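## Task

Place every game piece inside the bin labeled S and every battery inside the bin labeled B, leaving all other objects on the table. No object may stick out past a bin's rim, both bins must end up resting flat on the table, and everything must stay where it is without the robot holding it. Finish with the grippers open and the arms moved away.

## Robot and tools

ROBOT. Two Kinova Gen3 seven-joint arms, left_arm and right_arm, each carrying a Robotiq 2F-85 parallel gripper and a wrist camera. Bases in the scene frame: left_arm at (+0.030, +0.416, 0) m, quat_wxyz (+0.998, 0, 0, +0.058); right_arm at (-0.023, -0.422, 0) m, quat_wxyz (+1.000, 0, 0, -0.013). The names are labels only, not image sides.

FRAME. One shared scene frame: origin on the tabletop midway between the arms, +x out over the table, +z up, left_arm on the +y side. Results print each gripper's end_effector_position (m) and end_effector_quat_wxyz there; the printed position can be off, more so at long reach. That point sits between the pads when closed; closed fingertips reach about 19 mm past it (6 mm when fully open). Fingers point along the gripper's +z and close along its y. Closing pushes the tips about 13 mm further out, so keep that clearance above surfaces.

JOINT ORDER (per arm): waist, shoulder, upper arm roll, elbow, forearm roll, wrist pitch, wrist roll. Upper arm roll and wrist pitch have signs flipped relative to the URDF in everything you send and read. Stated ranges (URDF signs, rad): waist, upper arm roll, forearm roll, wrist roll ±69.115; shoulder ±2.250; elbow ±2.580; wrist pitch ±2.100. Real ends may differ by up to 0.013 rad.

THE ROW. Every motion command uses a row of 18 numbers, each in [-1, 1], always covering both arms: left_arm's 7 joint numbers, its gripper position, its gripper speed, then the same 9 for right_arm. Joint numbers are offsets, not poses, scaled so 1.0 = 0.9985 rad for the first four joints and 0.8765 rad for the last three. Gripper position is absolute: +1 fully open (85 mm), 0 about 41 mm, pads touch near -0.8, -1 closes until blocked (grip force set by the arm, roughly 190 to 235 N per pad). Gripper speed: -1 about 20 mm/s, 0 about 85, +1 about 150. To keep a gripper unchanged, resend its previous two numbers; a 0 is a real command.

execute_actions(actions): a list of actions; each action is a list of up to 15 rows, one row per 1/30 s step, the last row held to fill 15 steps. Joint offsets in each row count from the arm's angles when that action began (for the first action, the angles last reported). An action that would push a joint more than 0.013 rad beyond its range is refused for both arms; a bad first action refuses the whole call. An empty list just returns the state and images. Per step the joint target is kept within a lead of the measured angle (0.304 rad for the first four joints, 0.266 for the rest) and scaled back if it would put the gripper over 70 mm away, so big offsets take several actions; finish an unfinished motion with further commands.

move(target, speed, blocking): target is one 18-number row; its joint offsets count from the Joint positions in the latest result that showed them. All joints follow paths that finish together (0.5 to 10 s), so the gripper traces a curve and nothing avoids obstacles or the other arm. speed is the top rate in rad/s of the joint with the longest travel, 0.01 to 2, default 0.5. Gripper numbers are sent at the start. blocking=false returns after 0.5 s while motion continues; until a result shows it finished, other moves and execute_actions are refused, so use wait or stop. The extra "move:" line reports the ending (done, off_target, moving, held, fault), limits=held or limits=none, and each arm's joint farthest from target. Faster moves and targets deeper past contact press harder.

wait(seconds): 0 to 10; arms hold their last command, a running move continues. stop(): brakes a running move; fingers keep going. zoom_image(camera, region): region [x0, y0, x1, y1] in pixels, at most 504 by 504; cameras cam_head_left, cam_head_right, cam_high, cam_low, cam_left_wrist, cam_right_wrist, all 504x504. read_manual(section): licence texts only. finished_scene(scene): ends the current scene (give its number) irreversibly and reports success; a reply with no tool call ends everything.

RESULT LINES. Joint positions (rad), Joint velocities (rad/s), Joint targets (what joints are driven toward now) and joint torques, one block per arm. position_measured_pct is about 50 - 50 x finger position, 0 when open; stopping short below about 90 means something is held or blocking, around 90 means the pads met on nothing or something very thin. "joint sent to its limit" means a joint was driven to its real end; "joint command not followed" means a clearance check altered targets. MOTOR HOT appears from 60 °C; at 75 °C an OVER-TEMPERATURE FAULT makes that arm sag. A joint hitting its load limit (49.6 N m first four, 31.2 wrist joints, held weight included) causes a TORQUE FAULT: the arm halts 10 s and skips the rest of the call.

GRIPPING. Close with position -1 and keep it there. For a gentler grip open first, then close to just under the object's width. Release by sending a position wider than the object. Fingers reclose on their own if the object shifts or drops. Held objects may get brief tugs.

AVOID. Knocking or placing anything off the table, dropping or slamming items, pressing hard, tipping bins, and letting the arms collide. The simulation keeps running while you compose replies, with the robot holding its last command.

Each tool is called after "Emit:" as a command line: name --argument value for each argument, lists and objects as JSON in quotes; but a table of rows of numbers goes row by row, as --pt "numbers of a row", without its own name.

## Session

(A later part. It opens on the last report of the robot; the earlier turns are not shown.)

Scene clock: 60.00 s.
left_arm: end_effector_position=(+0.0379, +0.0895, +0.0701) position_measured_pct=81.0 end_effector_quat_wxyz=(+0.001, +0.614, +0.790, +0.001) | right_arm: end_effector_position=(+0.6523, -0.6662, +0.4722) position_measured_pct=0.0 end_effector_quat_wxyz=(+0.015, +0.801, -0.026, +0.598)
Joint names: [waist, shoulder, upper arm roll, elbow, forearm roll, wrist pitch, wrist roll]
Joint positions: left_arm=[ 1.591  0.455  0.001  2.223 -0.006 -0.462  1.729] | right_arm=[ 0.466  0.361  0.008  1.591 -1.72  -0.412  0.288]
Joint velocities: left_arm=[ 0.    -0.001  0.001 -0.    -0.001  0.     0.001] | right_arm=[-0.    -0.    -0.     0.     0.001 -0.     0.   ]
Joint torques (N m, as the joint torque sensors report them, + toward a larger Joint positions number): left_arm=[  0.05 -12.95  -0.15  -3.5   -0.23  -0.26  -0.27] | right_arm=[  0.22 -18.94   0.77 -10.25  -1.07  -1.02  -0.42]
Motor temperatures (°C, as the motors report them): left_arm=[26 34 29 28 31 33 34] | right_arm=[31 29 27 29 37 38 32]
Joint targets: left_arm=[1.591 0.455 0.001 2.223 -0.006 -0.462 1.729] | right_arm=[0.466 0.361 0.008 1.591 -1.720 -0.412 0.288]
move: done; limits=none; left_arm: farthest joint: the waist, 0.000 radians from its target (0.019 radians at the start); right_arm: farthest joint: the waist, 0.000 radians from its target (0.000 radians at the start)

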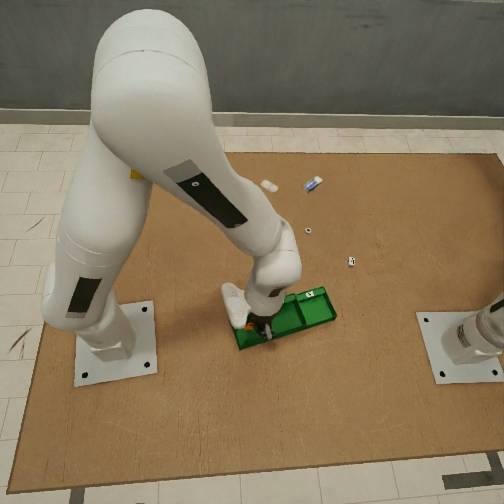

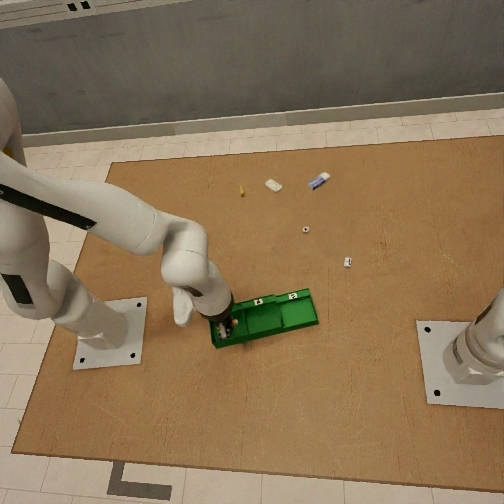

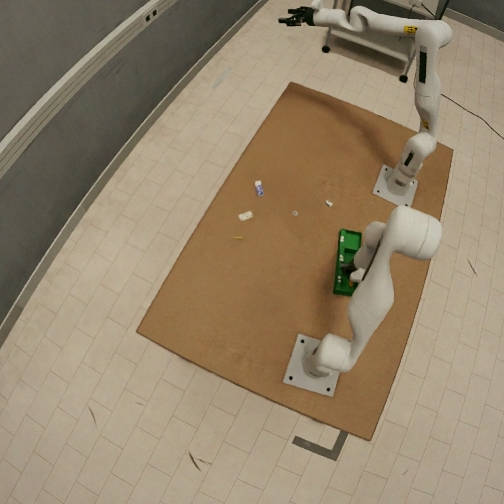

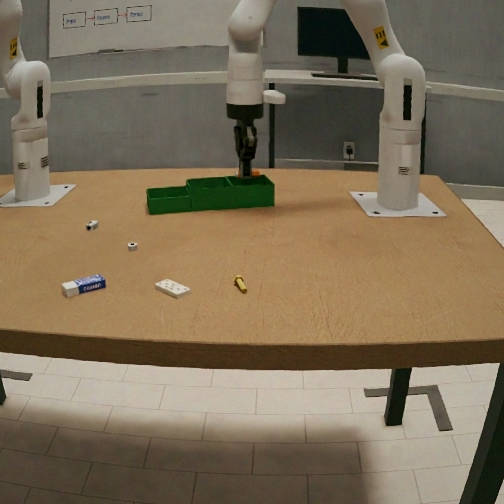

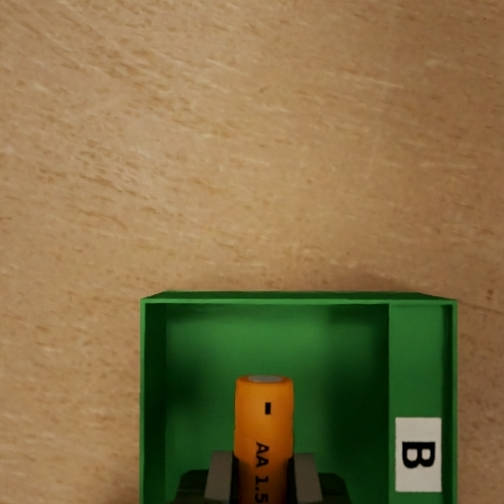

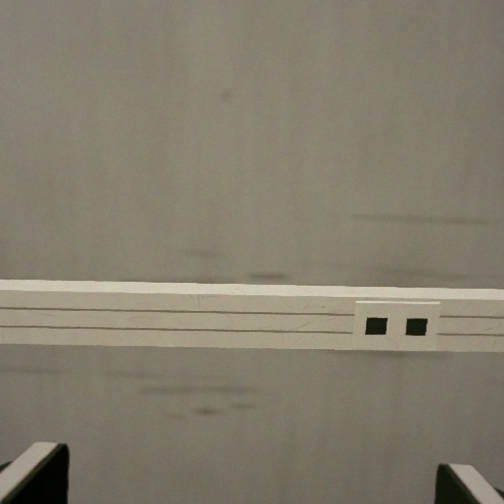

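Emit:
move --target '[0,0.112,0,0.031,0,0.162,0,-1,0.5,0,0,0,0,0,0,0,1,0]' --speed 0.15

Emit:
execute_actions --actions '[[[0,0,0,0,0,0,0,-0.35,0,0,0,0,0,0,0,0,1,0]],[[0,0,0,0,0,0,0,-0.35,0,0,0,0,0,0,0,0,1,0]]]'

Emit:
move --target '[0,-0.16,0,-0.045,0,-0.234,0,-0.35,0,0,0,0,0,0,0,0,1,0]' --speed 0.3

Scene clock: 77.23 s.
left_arm: end_effector_position=(+0.0377, +0.0901, +0.0301) position_measured_pct=81.0 end_effector_quat_wxyz=(+0.001, +0.614, +0.790, +0.001) | right_arm: end_effector_position=(+0.6523, -0.6662, +0.4722) position_measured_pct=0.0 end_effector_quat_wxyz=(+0.015, +0.801, -0.026, +0.598)
Joint names: [waist, shoulder, upper arm roll, elbow, forearm roll, wrist pitch, wrist roll]
Joint positions: left_arm=[ 1.591  0.567  0.001  2.254 -0.006 -0.32   1.729] | right_arm=[ 0.466  0.361  0.008  1.591 -1.72  -0.412  0.288]
Joint velocities: left_arm=[-0.     0.002  0.001  0.     0.     0.     0.003] | right_arm=[-0.001 -0.001  0.     0.001 -0.     0.001  0.   ]
Joint torques (N m, as the joint torque sensors report them, + toward a larger Joint positions number): left_arm=[  0.08 -14.36  -0.28  -2.3   -0.17  -0.15  -0.22] | right_arm=[  0.1  -18.94   0.85 -10.19  -1.    -0.88  -0.4 ]
Motor temperatures (°C, as the motors report them): left_arm=[26 34 29 28 31 33 34] | right_arm=[31 29 27 29 37 38 32]
Joint targets: left_arm=[1.591 0.567 0.001 2.254 -0.006 -0.320 1.729] | right_arm=[0.466 0.361 0.008 1.591 -1.720 -0.412 0.288]
move: done; limits=none; left_arm: farthest joint: the waist, 0.000 radians from its target (0.000 radians at the start); right_arm: farthest joint: the waist, 0.000 radians from its target (0.000 radians at the start)

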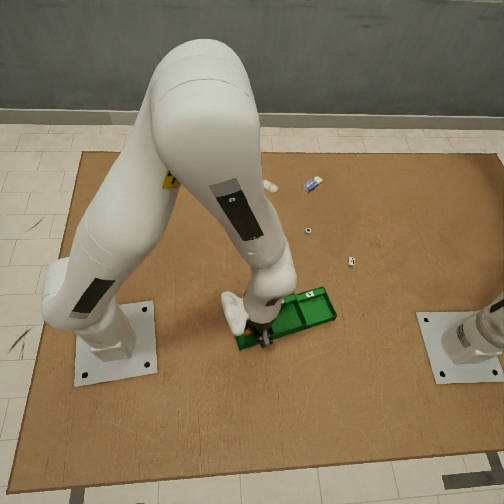

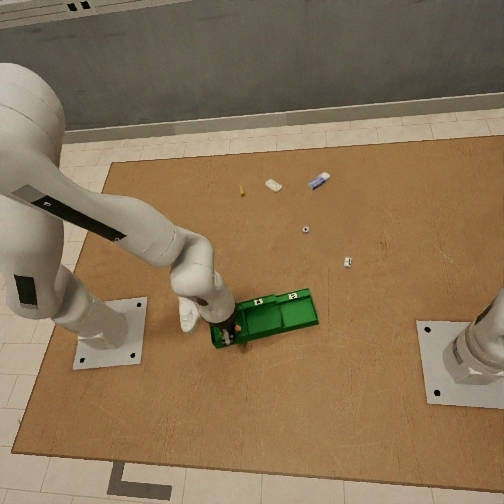

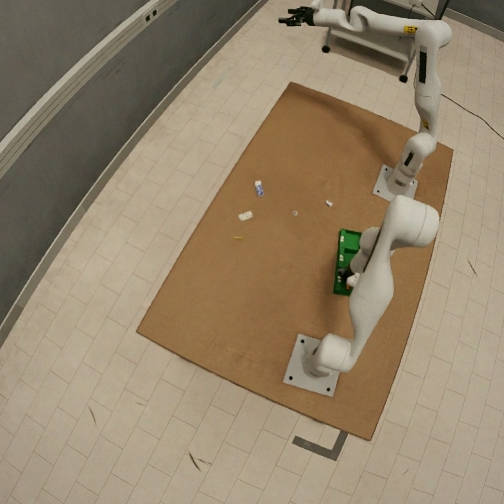

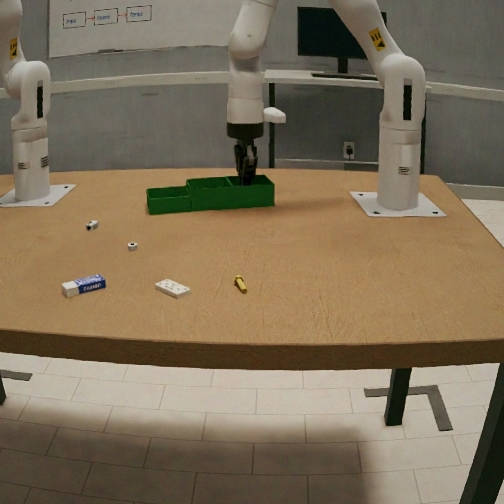

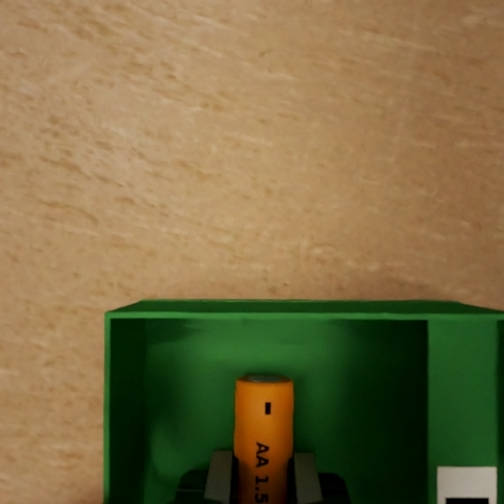

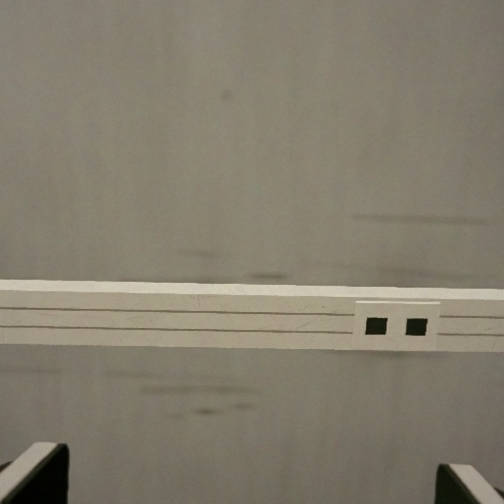

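Scene clock: 78.23 s.
left_arm: end_effector_position=(+0.0377, +0.0901, +0.0301) position_measured_pct=67.5 end_effector_quat_wxyz=(+0.001, +0.614, +0.790, +0.001) | right_arm: end_effector_position=(+0.6523, -0.6662, +0.4722) position_measured_pct=0.0 end_effector_quat_wxyz=(+0.015, +0.801, -0.026, +0.598)
Joint names: [waist, shoulder, upper arm roll, elbow, forearm roll, wrist pitch, wrist roll]
Joint positions: left_arm=[ 1.591  0.567  0.001  2.254 -0.006 -0.32   1.729] | right_arm=[ 0.466  0.361  0.008  1.591 -1.72  -0.412  0.288]
Joint velocities: left_arm=[ 0.    -0.002  0.     0.001 -0.001 -0.     0.001] | right_arm=[-0.001 -0.     0.    -0.001 -0.001 -0.     0.   ]
Joint torques (N m, as the joint torque sensors report them, + toward a larger Joint positions number): left_arm=[  0.01 -13.7   -0.28  -2.38  -0.22  -0.14  -0.27] | right_arm=[  0.11 -19.1    0.61 -10.19  -1.15  -1.01  -0.38]
Motor temperatures (°C, as the motors report them): left_arm=[26 34 29 28 31 33 34] | right_arm=[31 29 27 29 37 38 32]
Joint targets: left_arm=[1.591 0.567 0.001 2.254 -0.006 -0.320 1.729] | right_arm=[0.466 0.361 0.008 1.591 -1.720 -0.412 0.288]

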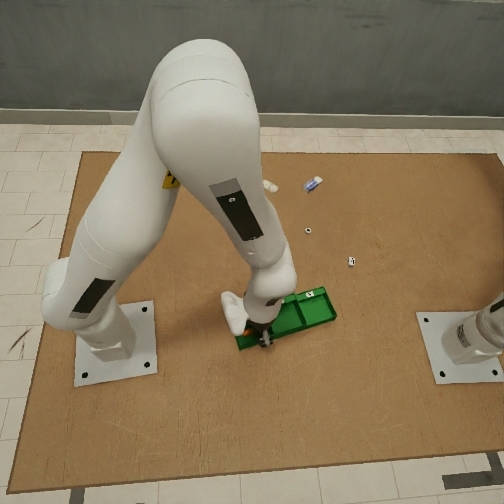

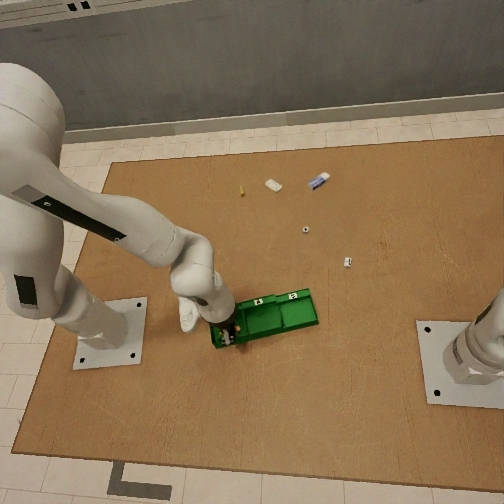

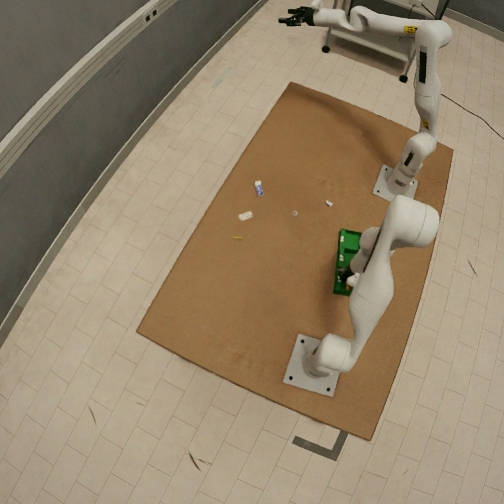

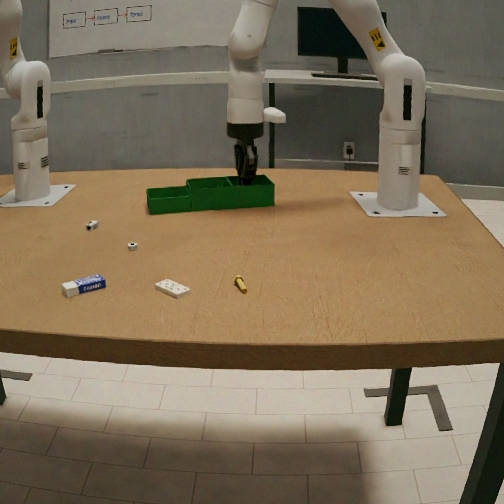

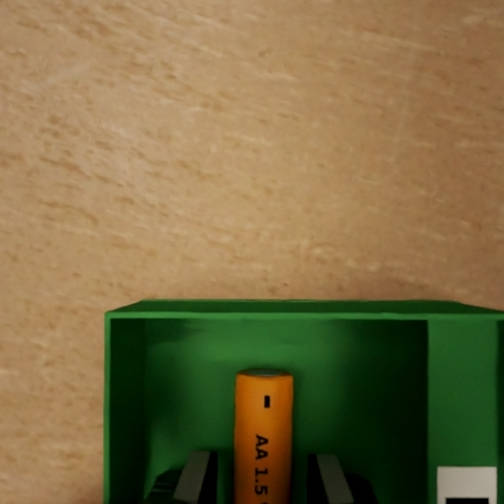

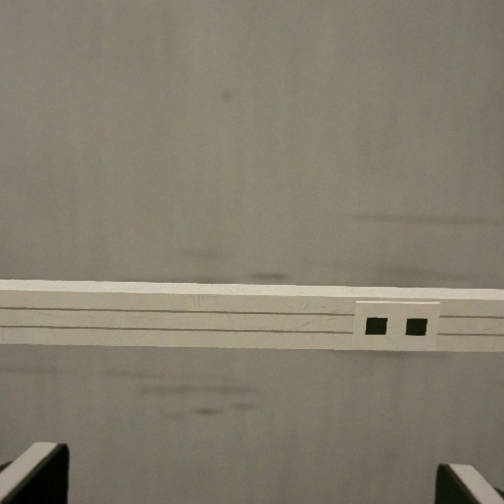

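Scene clock: 79.40 s.
left_arm: end_effector_position=(+0.0379, +0.0911, +0.0878) position_measured_pct=67.5 end_effector_quat_wxyz=(+0.001, +0.613, +0.790, +0.001) | right_arm: end_effector_position=(+0.6524, -0.6662, +0.4722) position_measured_pct=0.0 end_effector_quat_wxyz=(+0.015, +0.801, -0.026, +0.598)
Joint names: [waist, shoulder, upper arm roll, elbow, forearm roll, wrist pitch, wrist roll]
Joint positions: left_arm=[ 1.591  0.407  0.001  2.209 -0.006 -0.525  1.729] | right_arm=[ 0.466  0.361  0.008  1.591 -1.72  -0.412  0.288]
Joint velocities: left_arm=[-0.    -0.002  0.     0.     0.    -0.001  0.   ] | right_arm=[ 0.    -0.     0.     0.001  0.     0.001  0.   ]
Joint torques (N m, as the joint torque sensors report them, + toward a larger Joint positions number): left_arm=[  0.03 -12.81  -0.07  -3.98  -0.12  -0.19  -0.22] | right_arm=[  0.15 -18.92   0.8  -10.27  -1.02  -0.98  -0.43]
Motor temperatures (°C, as the motors report them): left_arm=[26 34 29 28 31 33 34] | right_arm=[31 29 27 29 37 38 32]
Joint targets: left_arm=[1.591 0.407 0.001 2.210 -0.006 -0.525 1.729] | right_arm=[0.466 0.361 0.008 1.591 -1.720 -0.412 0.288]
move: done; limits=none; left_arm: farthest joint: the waist, 0.000 radians from its target (0.000 radians at the start); right_arm: farthest joint: the waist, 0.000 radians from its target (0.000 radians at the start)

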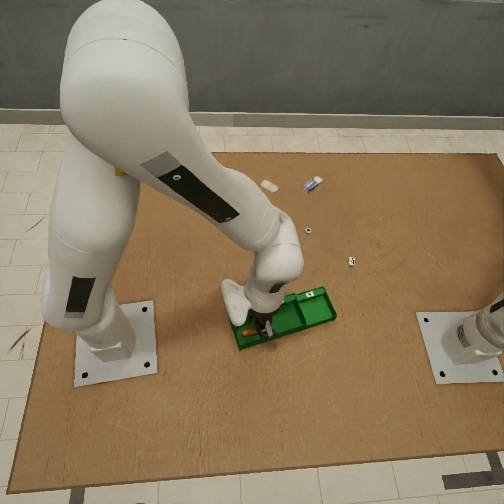

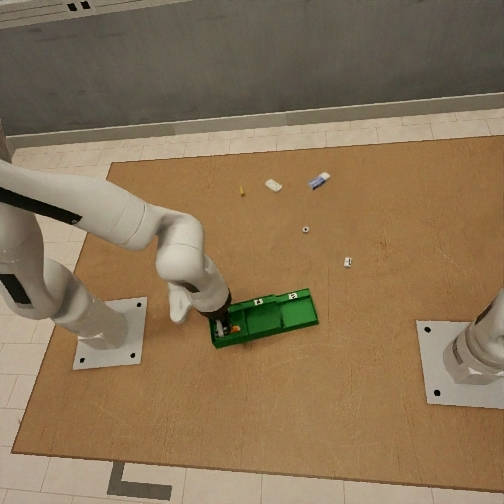

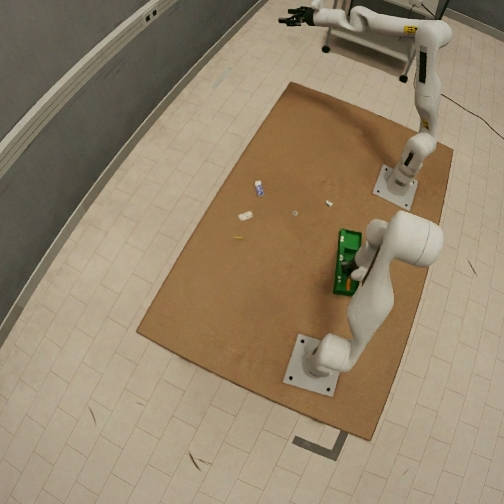

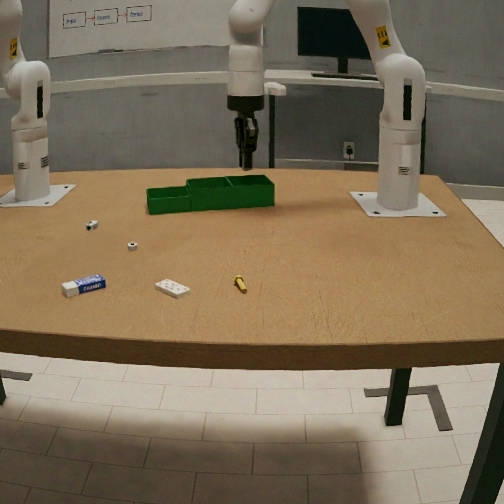

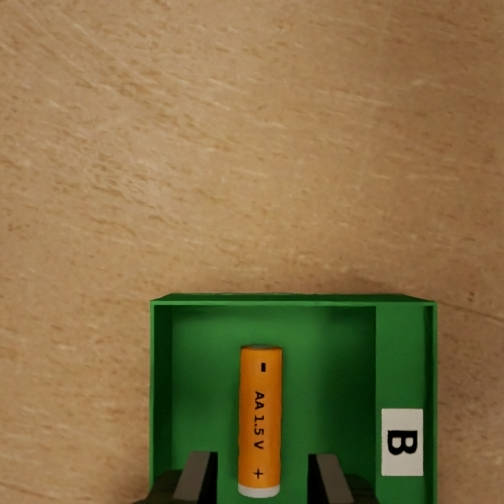

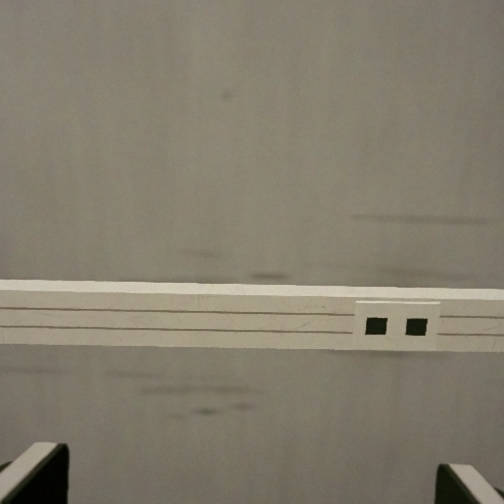

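Emit:
move --target '[-0.386,0.2,0,-0.555,0,-0.35,-0.59,0.25,0,0,0,0,0,0,0,0,1,0]' --speed 0.8

Emit:
move --target '[-0.387,0.252,0,-0.556,0,-0.402,-0.585,0.25,0,0,0,0,0,0,0,0,1,0]' --speed 0.8

Scene clock: 94.23 s.
left_arm: end_effector_position=(+0.2399, -0.0352, +0.1190) position_measured_pct=37.7 end_effector_quat_wxyz=(+0.023, +0.664, +0.748, -0.006) | right_arm: end_effector_position=(+0.6524, -0.6662, +0.4722) position_measured_pct=0.0 end_effector_quat_wxyz=(+0.015, +0.801, -0.026, +0.598)
Joint names: [waist, shoulder, upper arm roll, elbow, forearm roll, wrist pitch, wrist roll]
Joint positions: left_arm=[ 1.206  0.607  0.001  1.655 -0.006 -0.832  1.212] | right_arm=[ 0.466  0.361  0.008  1.591 -1.72  -0.412  0.288]
Joint velocities: left_arm=[-0.001  0.    -0.     0.    -0.    -0.001 -0.001] | right_arm=[-0.    -0.002 -0.    -0.    -0.001  0.    -0.   ]
Joint torques (N m, as the joint torque sensors report them, + toward a larger Joint positions number): left_arm=[  0.17 -19.19  -0.31  -6.41  -0.22  -0.05  -0.31] | right_arm=[  0.04 -19.05   0.7  -10.28  -1.08  -1.01  -0.38]
Motor temperatures (°C, as the motors report them): left_arm=[26 34 29 28 31 33 34] | right_arm=[31 29 27 29 37 38 32]
Joint targets: left_arm=[1.205 0.607 0.001 1.655 -0.006 -0.832 1.212] | right_arm=[0.466 0.361 0.008 1.591 -1.720 -0.412 0.288]
move: done; limits=none; left_arm: farthest joint: the elbow, 0.001 radians from its target (0.555 radians at the start); right_arm: farthest joint: the waist, 0.000 radians from its target (0.000 radians at the start)

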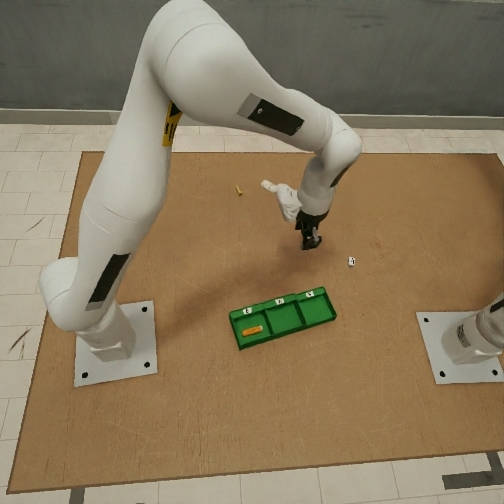

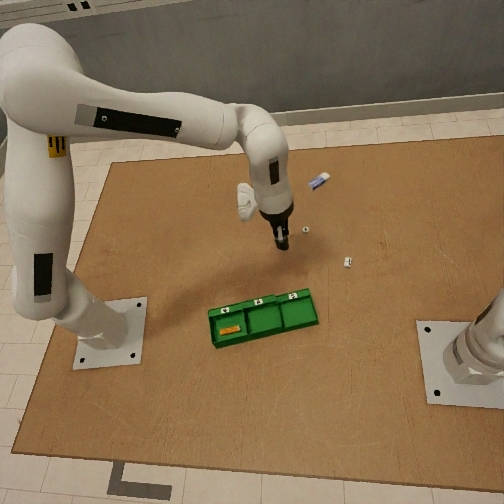

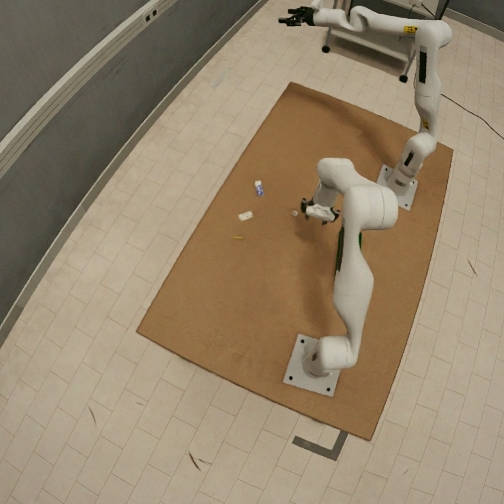

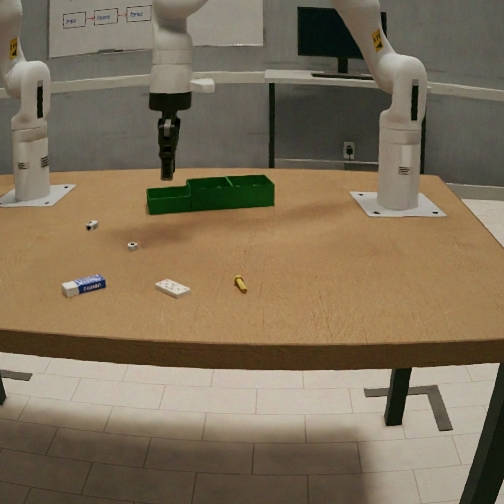

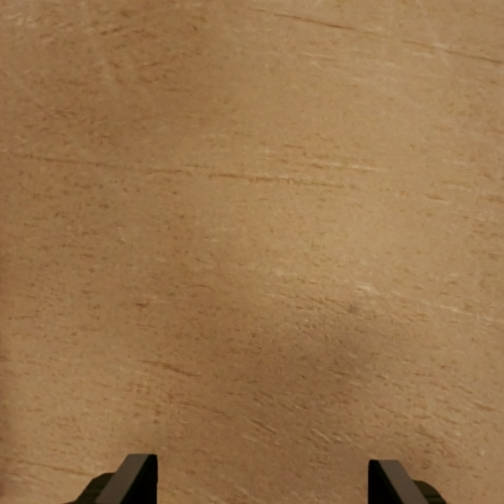

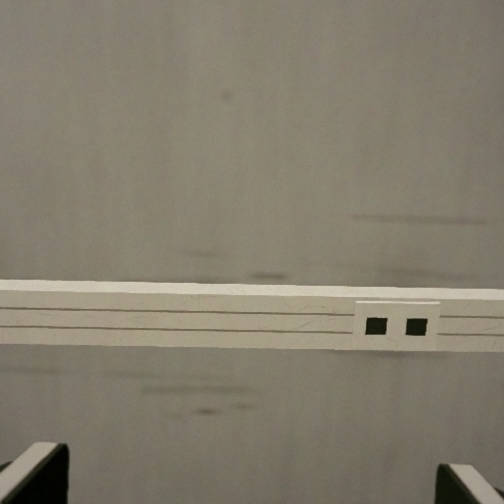

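Scene clock: 95.60 s.
left_arm: end_effector_position=(+0.4802, +0.0048, +0.1297) position_measured_pct=37.7 end_effector_quat_wxyz=(-0.001, +0.709, +0.705, +0.003) | right_arm: end_effector_position=(+0.6524, -0.6662, +0.4722) position_measured_pct=0.0 end_effector_quat_wxyz=(+0.015, +0.801, -0.026, +0.598)
Joint names: [waist, shoulder, upper arm roll, elbow, forearm roll, wrist pitch, wrist roll]
Joint positions: left_arm=[ 0.819  0.858  0.001  1.1   -0.006 -1.184  0.699] | right_arm=[ 0.466  0.361  0.008  1.591 -1.72  -0.412  0.288]
Joint velocities: left_arm=[-0.002 -0.    -0.    -0.    -0.    -0.     0.   ] | right_arm=[ 0.001 -0.    -0.     0.    -0.002 -0.001  0.   ]
Joint torques (N m, as the joint torque sensors report them, + toward a larger Joint positions number): left_arm=[  0.23 -23.51  -0.31  -7.54  -0.21  -0.16  -0.21] | right_arm=[  0.1  -19.12   0.66 -10.31  -1.13  -1.03  -0.39]
Motor temperatures (°C, as the motors report them): left_arm=[26 34 29 28 31 33 34] | right_arm=[31 29 27 29 37 38 32]
Joint targets: left_arm=[0.819 0.858 0.001 1.100 -0.006 -1.184 0.699] | right_arm=[0.466 0.361 0.008 1.591 -1.720 -0.412 0.288]
move: done; limits=none; left_arm: farthest joint: the waist, 0.000 radians from its target (0.386 radians at the start); right_arm: farthest joint: the waist, 0.000 radians from its target (0.000 radians at the start)

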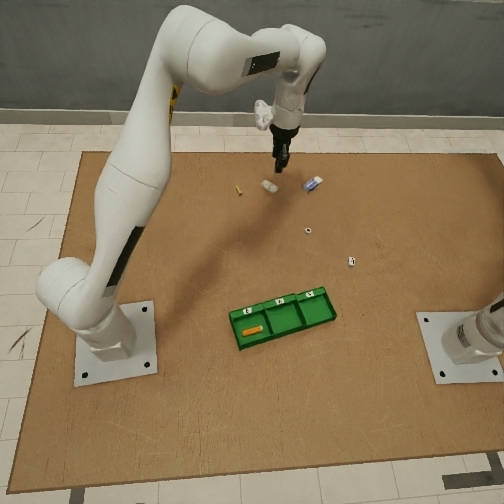

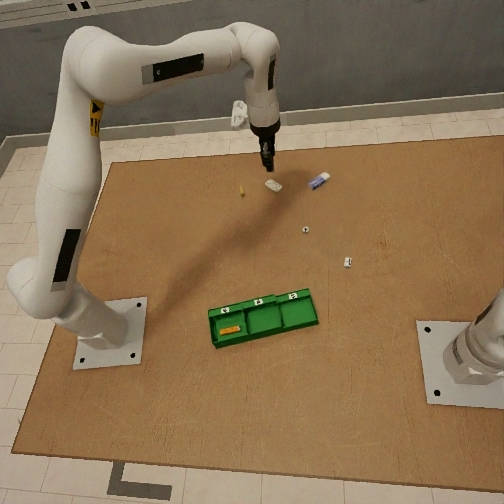

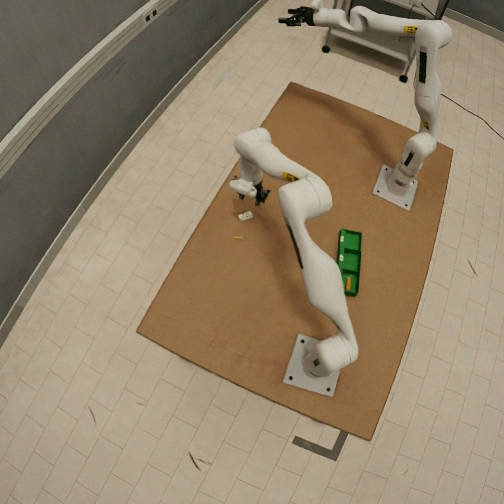

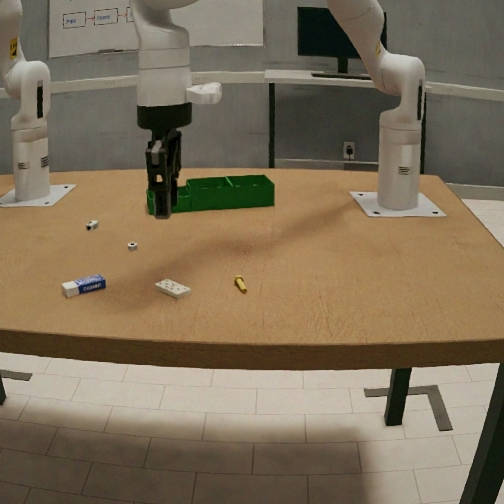

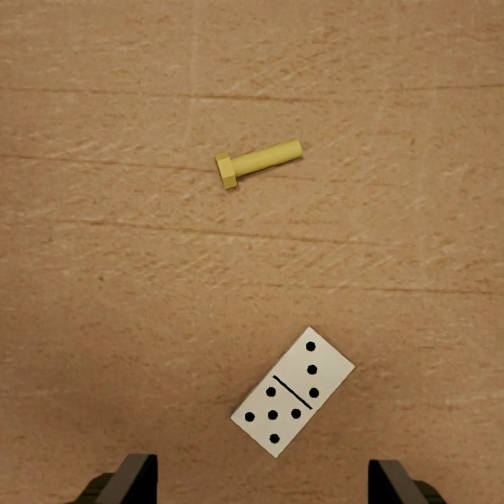

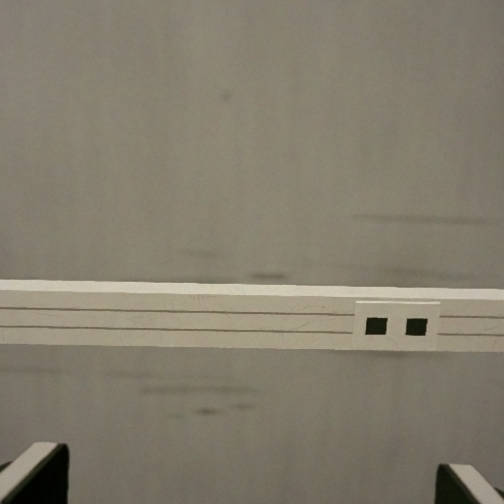

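Emit:
move --target '[-0.011,0.09,0,0.04,0,0.148,-0.832,0.25,0,0,0,0,0,0,0,0,1,0]' --speed 0.8

Emit:
move --target '[0,0.0625,0,0.011,0,0.085,0,0.25,0,0,0,0,0,0,0,0,1,0]' --speed 0.2

Scene clock: 105.77 s.
left_arm: end_effector_position=(+0.4889, +0.0062, +0.0634) position_measured_pct=37.7 end_effector_quat_wxyz=(-0.002, +0.912, +0.410, +0.003) | right_arm: end_effector_position=(+0.6524, -0.6662, +0.4722) position_measured_pct=0.0 end_effector_quat_wxyz=(+0.015, +0.801, -0.026, +0.598)
Joint names: [waist, shoulder, upper arm roll, elbow, forearm roll, wrist pitch, wrist roll]
Joint positions: left_arm=[ 0.808  0.948  0.001  1.14  -0.006 -1.055 -0.03 ] | right_arm=[ 0.466  0.361  0.008  1.591 -1.72  -0.412  0.288]
Joint velocities: left_arm=[-0.     0.001 -0.    -0.     0.001 -0.    -0.001] | right_arm=[-0.001 -0.001  0.     0.001  0.001 -0.001  0.   ]
Joint torques (N m, as the joint torque sensors report them, + toward a larger Joint positions number): left_arm=[  0.21 -24.45  -0.31  -7.26  -0.24  -0.25  -0.14] | right_arm=[  0.13 -19.22   0.64 -10.25  -1.09  -0.93  -0.36]
Motor temperatures (°C, as the motors report them): left_arm=[26 34 29 28 31 33 34] | right_arm=[31 29 27 29 37 38 32]
Joint targets: left_arm=[0.808 0.948 0.001 1.140 -0.006 -1.055 -0.030] | right_arm=[0.466 0.361 0.008 1.591 -1.720 -0.412 0.288]
move: done; limits=none; left_arm: farthest joint: the waist, 0.000 radians from its target (0.011 radians at the start); right_arm: farthest joint: the waist, 0.000 radians from its target (0.000 radians at the start)

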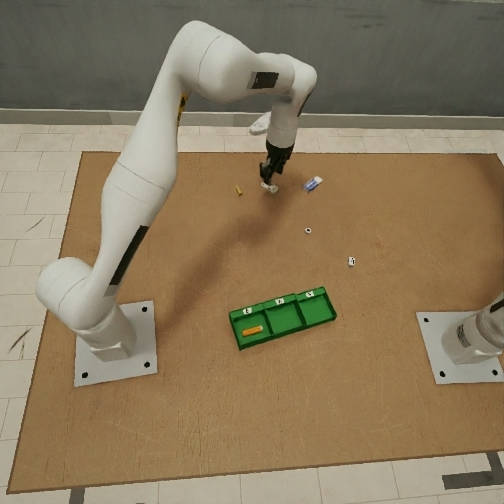

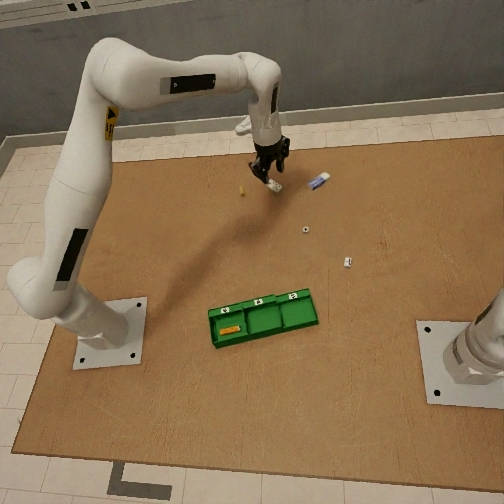

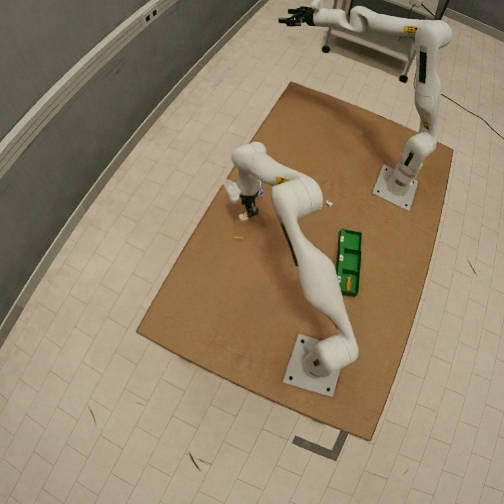

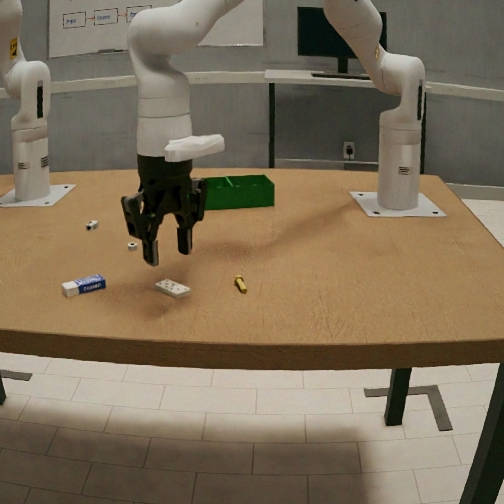

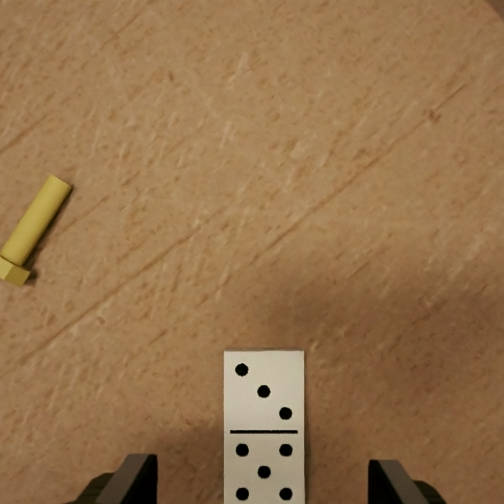

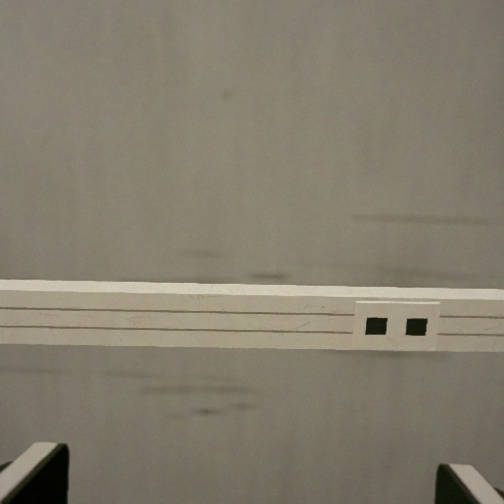

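Scene clock: 106.57 s.
left_arm: end_effector_position=(+0.4911, +0.0043, +0.0222) position_measured_pct=37.7 end_effector_quat_wxyz=(-0.001, +0.912, +0.410, +0.003) | right_arm: end_effector_position=(+0.6524, -0.6662, +0.4722) position_measured_pct=0.0 end_effector_quat_wxyz=(+0.015, +0.801, -0.026, +0.598)
Joint names: [waist, shoulder, upper arm roll, elbow, forearm roll, wrist pitch, wrist roll]
Joint positions: left_arm=[ 0.808  1.01   0.001  1.151 -0.006 -0.98  -0.03 ] | right_arm=[ 0.466  0.361  0.008  1.591 -1.72  -0.412  0.288]
Joint velocities: left_arm=[-0.001  0.003 -0.    -0.     0.     0.001 -0.001] | right_arm=[ 0.001 -0.001  0.     0.001 -0.     0.    -0.   ]
Joint torques (N m, as the joint torque sensors report them, + toward a larger Joint positions number): left_arm=[  0.14 -24.72  -0.4   -6.92  -0.29  -0.19  -0.26] | right_arm=[  0.09 -19.06   0.65 -10.26  -1.08  -1.04  -0.43]
Motor temperatures (°C, as the motors report them): left_arm=[26 34 29 28 31 33 34] | right_arm=[31 29 27 29 37 38 32]
Joint targets: left_arm=[0.808 1.010 0.001 1.151 -0.006 -0.980 -0.030] | right_arm=[0.466 0.361 0.008 1.591 -1.720 -0.412 0.288]
move: done; limits=none; left_arm: farthest joint: the waist, 0.000 radians from its target (0.000 radians at the start); right_arm: farthest joint: the waist, 0.000 radians from its target (0.000 radians at the start)

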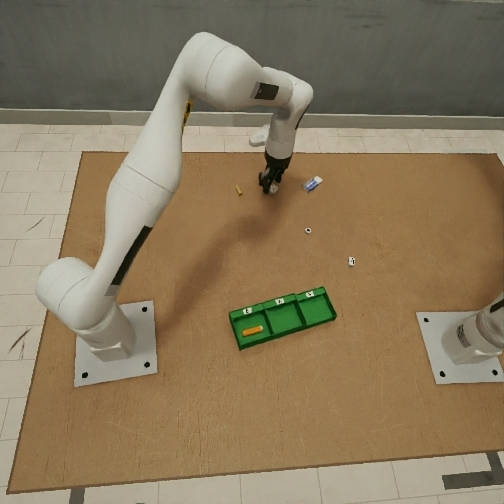

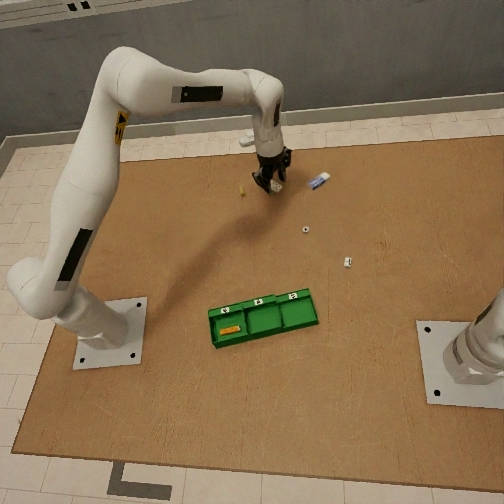

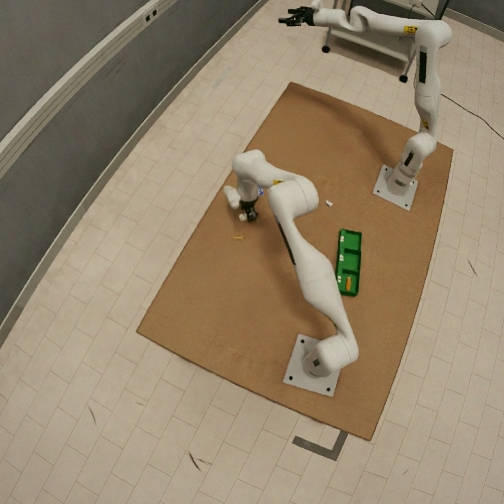

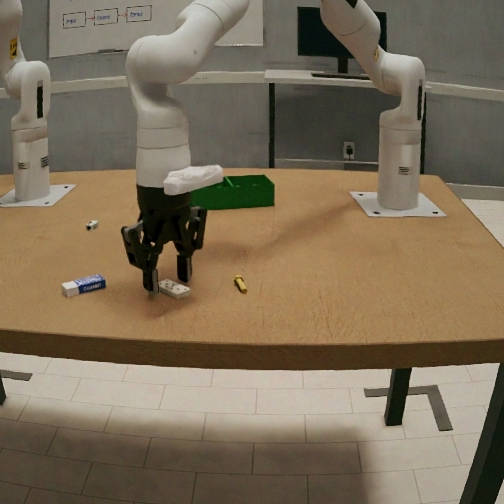

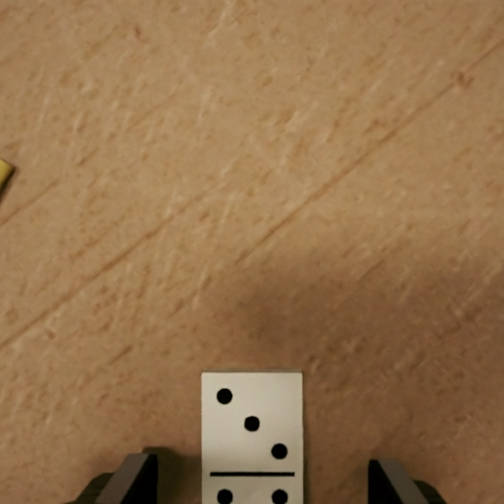

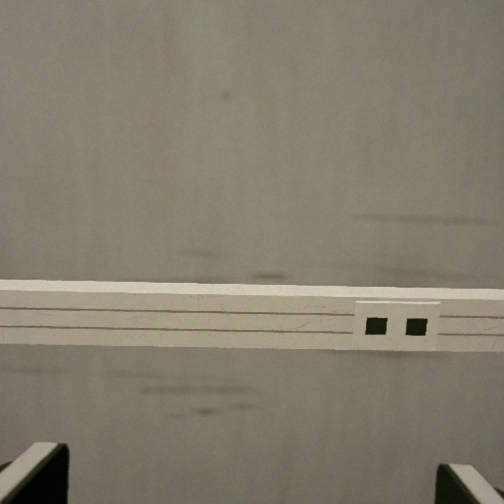

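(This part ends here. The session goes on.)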